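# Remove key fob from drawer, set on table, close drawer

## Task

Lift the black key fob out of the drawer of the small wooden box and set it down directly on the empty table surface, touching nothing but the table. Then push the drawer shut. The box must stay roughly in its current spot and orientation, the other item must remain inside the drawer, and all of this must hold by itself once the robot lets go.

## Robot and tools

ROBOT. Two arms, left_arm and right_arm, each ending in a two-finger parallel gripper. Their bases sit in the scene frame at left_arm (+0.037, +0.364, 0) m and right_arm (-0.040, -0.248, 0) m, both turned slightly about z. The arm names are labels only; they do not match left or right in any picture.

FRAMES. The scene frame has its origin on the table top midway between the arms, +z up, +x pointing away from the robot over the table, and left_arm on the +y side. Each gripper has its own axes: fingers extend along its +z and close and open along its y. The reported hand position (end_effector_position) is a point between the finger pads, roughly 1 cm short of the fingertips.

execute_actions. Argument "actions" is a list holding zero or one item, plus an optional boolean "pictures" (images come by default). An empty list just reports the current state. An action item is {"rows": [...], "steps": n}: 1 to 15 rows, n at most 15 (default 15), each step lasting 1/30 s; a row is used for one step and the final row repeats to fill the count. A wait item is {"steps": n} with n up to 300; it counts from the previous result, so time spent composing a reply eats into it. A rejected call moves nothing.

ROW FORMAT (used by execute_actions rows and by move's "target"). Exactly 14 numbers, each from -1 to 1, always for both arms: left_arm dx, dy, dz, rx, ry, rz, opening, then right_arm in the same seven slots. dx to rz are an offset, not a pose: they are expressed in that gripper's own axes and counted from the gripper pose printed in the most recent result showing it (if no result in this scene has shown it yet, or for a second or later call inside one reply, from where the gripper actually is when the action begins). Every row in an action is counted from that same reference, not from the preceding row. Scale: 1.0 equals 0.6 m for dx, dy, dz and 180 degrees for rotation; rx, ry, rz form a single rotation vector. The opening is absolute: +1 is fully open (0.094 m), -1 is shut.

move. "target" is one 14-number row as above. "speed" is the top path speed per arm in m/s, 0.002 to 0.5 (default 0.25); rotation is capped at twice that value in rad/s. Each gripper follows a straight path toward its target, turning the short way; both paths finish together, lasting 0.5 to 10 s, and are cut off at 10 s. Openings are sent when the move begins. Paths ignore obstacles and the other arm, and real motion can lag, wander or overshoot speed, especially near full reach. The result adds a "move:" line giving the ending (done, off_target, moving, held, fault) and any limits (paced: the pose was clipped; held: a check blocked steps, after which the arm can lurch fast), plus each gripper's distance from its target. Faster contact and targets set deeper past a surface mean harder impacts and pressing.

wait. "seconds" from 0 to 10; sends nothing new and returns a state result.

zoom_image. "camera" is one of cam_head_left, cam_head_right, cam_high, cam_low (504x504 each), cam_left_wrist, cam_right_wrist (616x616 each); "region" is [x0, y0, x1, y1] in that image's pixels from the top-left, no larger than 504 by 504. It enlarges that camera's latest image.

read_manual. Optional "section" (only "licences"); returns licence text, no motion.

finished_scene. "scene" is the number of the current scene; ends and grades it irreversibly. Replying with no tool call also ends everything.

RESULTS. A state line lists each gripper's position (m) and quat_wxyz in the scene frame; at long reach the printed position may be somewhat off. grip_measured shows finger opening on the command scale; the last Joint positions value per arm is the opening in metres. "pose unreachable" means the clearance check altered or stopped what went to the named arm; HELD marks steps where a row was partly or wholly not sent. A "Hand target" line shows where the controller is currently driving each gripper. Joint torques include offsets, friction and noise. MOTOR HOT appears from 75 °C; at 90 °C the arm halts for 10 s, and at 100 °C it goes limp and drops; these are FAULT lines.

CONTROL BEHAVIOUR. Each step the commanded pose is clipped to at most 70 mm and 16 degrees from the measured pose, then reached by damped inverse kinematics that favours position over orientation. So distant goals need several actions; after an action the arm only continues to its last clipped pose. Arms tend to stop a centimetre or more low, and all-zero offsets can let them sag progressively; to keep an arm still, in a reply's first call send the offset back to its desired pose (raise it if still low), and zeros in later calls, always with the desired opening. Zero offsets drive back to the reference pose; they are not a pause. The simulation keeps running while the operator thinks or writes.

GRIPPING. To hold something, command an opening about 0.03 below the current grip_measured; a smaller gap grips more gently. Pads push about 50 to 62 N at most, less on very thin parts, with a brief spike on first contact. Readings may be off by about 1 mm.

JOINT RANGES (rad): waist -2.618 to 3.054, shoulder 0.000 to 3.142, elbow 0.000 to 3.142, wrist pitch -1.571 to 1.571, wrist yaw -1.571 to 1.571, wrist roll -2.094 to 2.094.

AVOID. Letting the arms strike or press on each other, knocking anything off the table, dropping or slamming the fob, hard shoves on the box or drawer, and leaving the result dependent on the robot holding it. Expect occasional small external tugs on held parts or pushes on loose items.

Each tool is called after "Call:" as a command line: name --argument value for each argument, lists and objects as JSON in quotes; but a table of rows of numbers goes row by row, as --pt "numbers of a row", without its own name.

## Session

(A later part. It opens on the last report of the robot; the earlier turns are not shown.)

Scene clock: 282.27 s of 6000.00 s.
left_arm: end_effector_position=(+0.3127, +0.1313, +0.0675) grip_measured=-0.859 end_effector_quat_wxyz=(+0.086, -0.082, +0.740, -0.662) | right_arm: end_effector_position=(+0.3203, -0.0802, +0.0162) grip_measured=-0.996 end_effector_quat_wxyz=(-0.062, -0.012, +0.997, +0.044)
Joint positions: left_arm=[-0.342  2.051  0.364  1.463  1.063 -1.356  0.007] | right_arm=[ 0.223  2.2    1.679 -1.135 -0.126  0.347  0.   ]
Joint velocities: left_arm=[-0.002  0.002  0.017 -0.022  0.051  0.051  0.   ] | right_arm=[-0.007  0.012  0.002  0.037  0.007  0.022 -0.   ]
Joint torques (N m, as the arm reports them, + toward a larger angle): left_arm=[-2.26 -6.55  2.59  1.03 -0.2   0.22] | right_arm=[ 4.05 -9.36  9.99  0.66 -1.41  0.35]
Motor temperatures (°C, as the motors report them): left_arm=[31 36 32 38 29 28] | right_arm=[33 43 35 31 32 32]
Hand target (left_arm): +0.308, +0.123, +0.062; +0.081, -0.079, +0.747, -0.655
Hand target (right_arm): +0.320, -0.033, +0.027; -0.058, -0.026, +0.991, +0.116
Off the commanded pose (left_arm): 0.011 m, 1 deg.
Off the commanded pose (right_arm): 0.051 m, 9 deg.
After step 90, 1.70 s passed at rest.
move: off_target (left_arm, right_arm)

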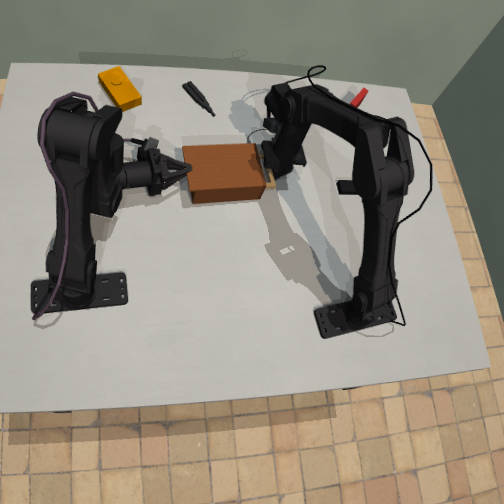

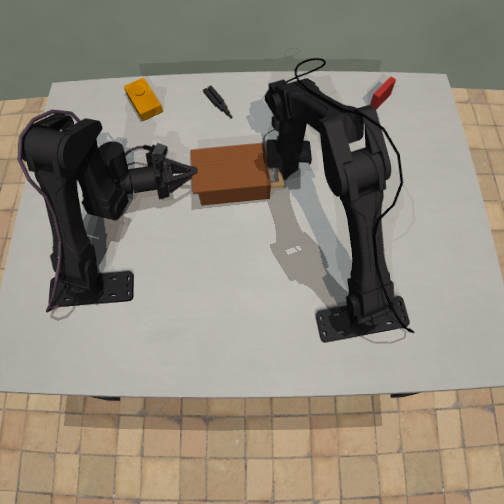

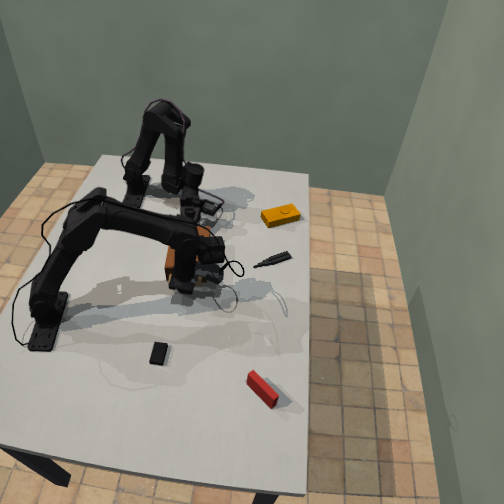

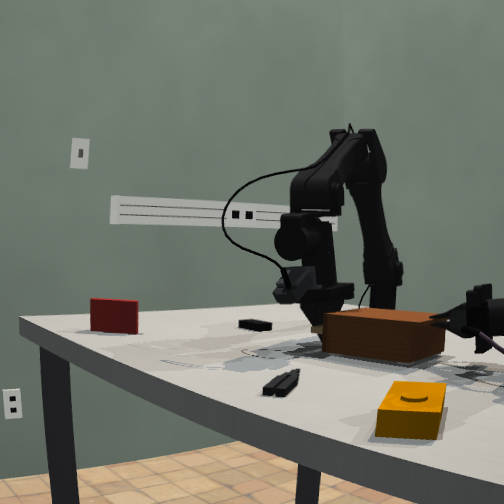

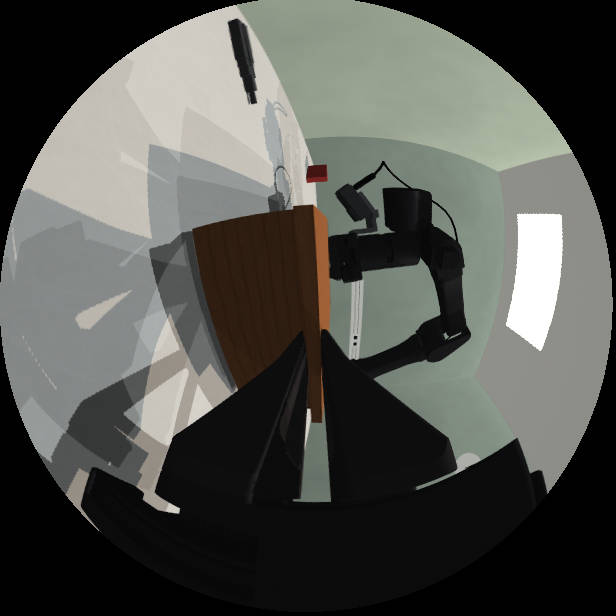

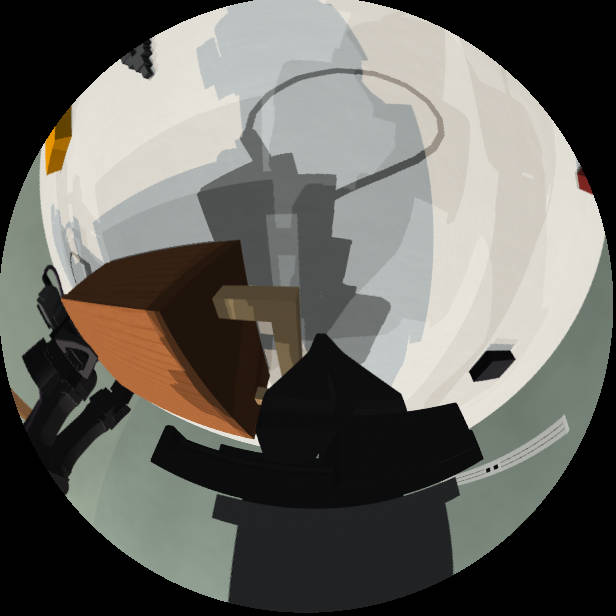

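Call:
move --target '[0.012,0,0.003,0,0,0,-0.9,0,-0.07,-0.04,0,0,0,-1]' --speed 0.08

Call:
move --target '[0,0,-0.06,0,0,0,-0.4,0,0,0,0,0,0,-1]' --speed 0.04

Call:
finished_scene --scene 1

Scene clock: 291.73 s of 6000.00 s.
left_arm: end_effector_position=(+0.3121, +0.1286, +0.0689) grip_measured=-0.859 end_effector_quat_wxyz=(+0.085, -0.083, +0.739, -0.664) | right_arm: end_effector_position=(+0.3278, -0.1206, +0.0260) grip_measured=-0.996 end_effector_quat_wxyz=(-0.065, -0.007, +0.997, +0.043)
Joint positions: left_arm=[-0.353  2.051  0.364  1.474  1.053 -1.369  0.007] | right_arm=[ 0.123  2.176  1.679 -1.177 -0.118  0.257  0.   ]
Joint velocities: left_arm=[ 0.007 -0.012 -0.007 -0.007  0.022  0.037  0.   ] | right_arm=[ 0.022 -0.002 -0.007 -0.081  0.037 -0.022 -0.   ]
Joint torques (N m, as the arm reports them, + toward a larger angle): left_arm=[-0.66 -6.38  0.65  1.53  0.    0.08] | right_arm=[ -0.19 -11.96   5.24   0.14  -0.03  -0.12]
Motor temperatures (°C, as the motors report them): left_arm=[31 36 32 38 29 28] | right_arm=[33 43 36 31 33 32]
Hand target (left_arm): +0.306, +0.128, +0.067; +0.085, -0.082, +0.740, -0.662
Hand target (right_arm): +0.324, -0.123, +0.036; -0.061, -0.012, +0.997, +0.044
Off the commanded pose (left_arm): 0.006 m, 0 deg.
Off the commanded pose (right_arm): 0.011 m, 1 deg.
After step 90, 5.47 s passed at rest.
move: off_target (right_arm)

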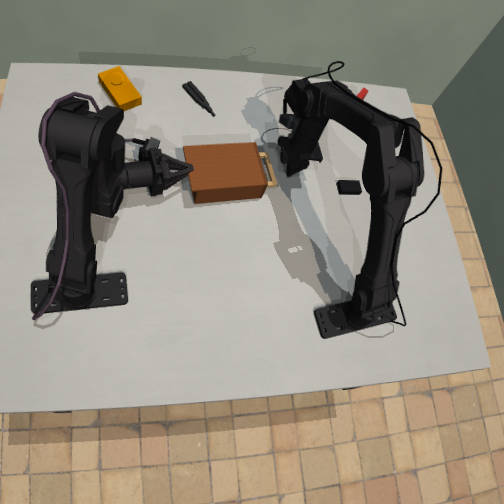

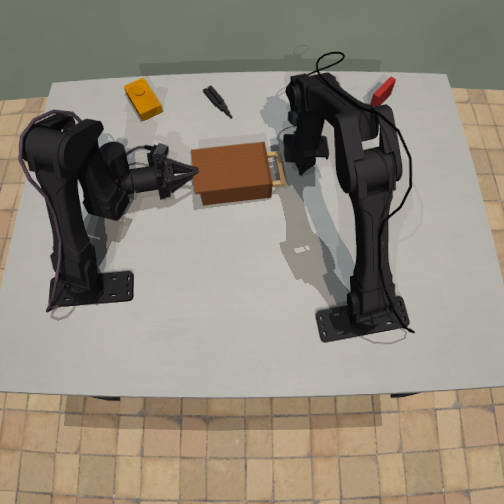

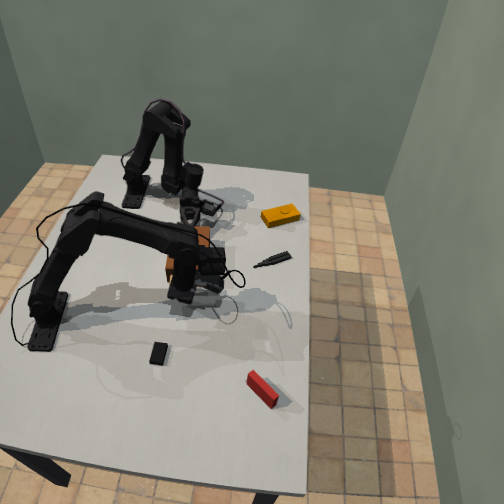

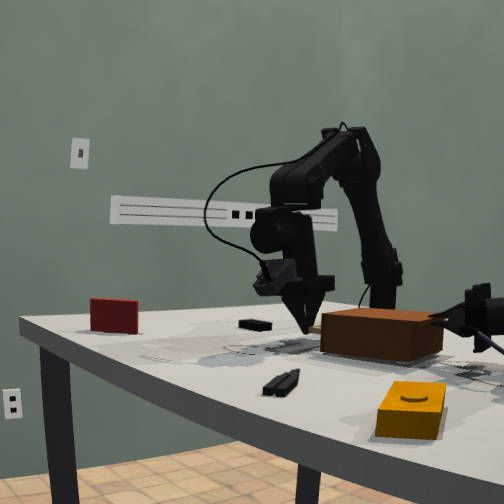

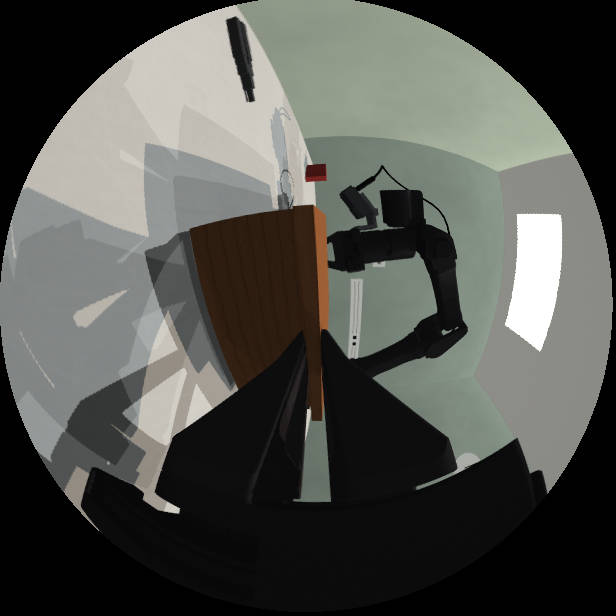

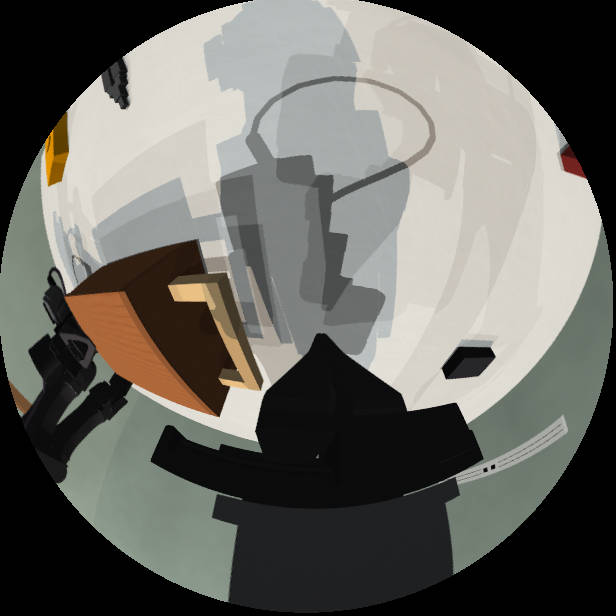

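Scene clock: 293.03 s of 6000.00 s.
left_arm: end_effector_position=(+0.3107, +0.1608, +0.0710) grip_measured=-0.402 end_effector_quat_wxyz=(+0.086, -0.085, +0.737, -0.665) | right_arm: end_effector_position=(+0.3278, -0.1206, +0.0260) grip_measured=-0.996 end_effector_quat_wxyz=(-0.065, -0.007, +0.997, +0.043)
Joint positions: left_arm=[-0.223  2.009  0.331  1.41   1.175 -1.308  0.028] | right_arm=[ 0.123  2.176  1.679 -1.177 -0.118  0.257  0.   ]
Joint velocities: left_arm=[ 0.002 -0.002 -0.007 -0.007 -0.037  0.022  0.001] | right_arm=[ 0.017 -0.007  0.007  0.095 -0.007  0.022  0.001]
Joint torques (N m, as the arm reports them, + toward a larger angle): left_arm=[ 0.66 -8.01  0.54  1.17  0.27  0.11] | right_arm=[ 0.   -9.62  6.36  0.28 -0.08  0.04]
Motor temperatures (°C, as the motors report them): left_arm=[31 37 32 38 29 28] | right_arm=[33 43 36 31 32 32]
Hand target (left_arm): +0.304, +0.164, +0.072; +0.085, -0.083, +0.738, -0.664
Hand target (right_arm): +0.328, -0.121, +0.026; -0.065, -0.007, +0.997, +0.043
Off the commanded pose (left_arm): 0.008 m, 0 deg.
Off the commanded pose (right_arm): 0.000 m, 0 deg.
move: done

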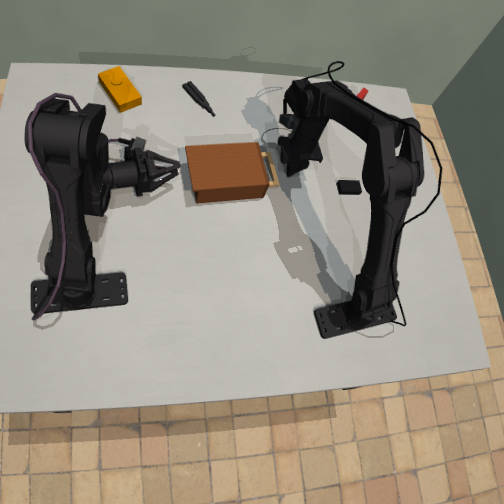

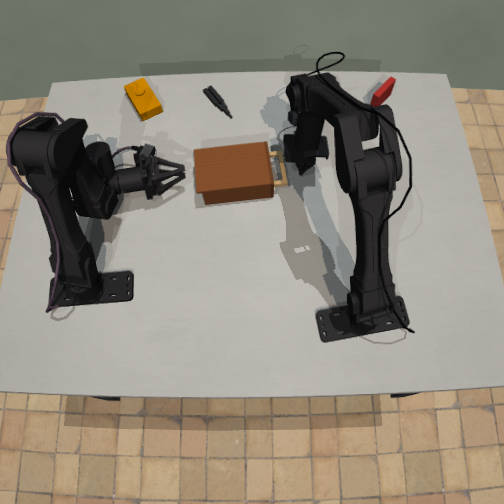

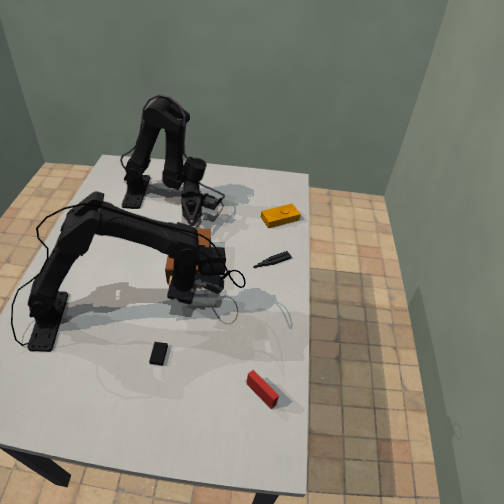

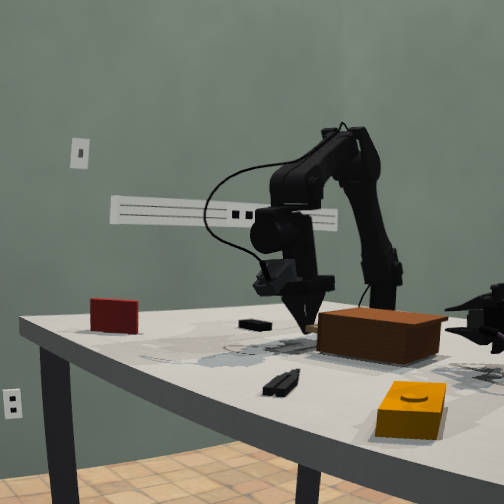

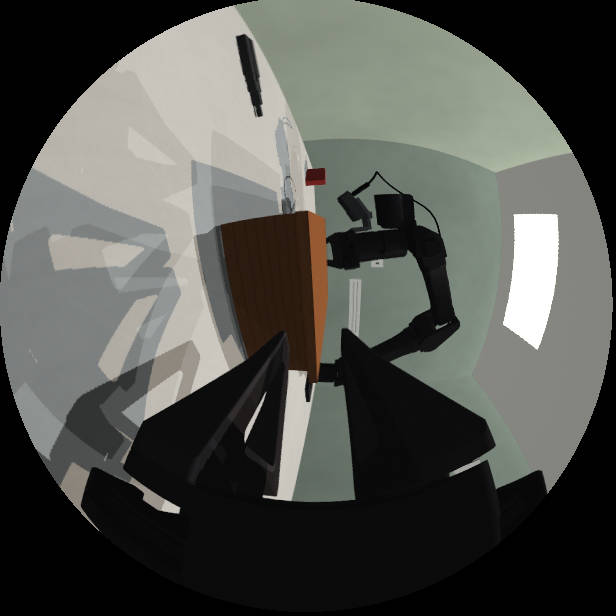

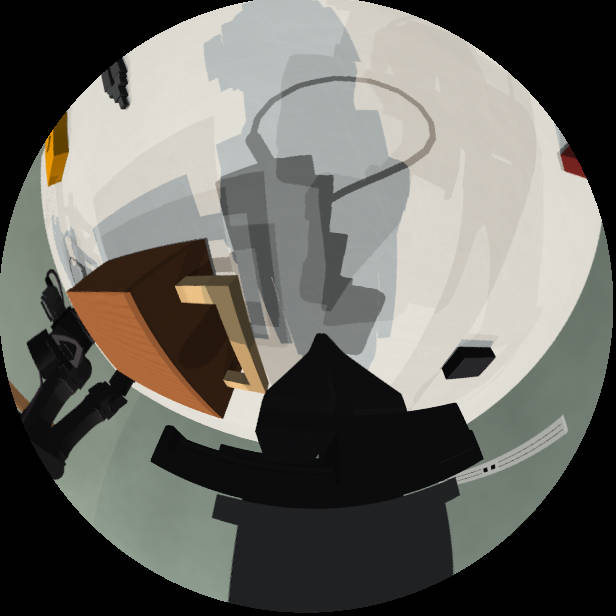

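The scene is finished: the task was done.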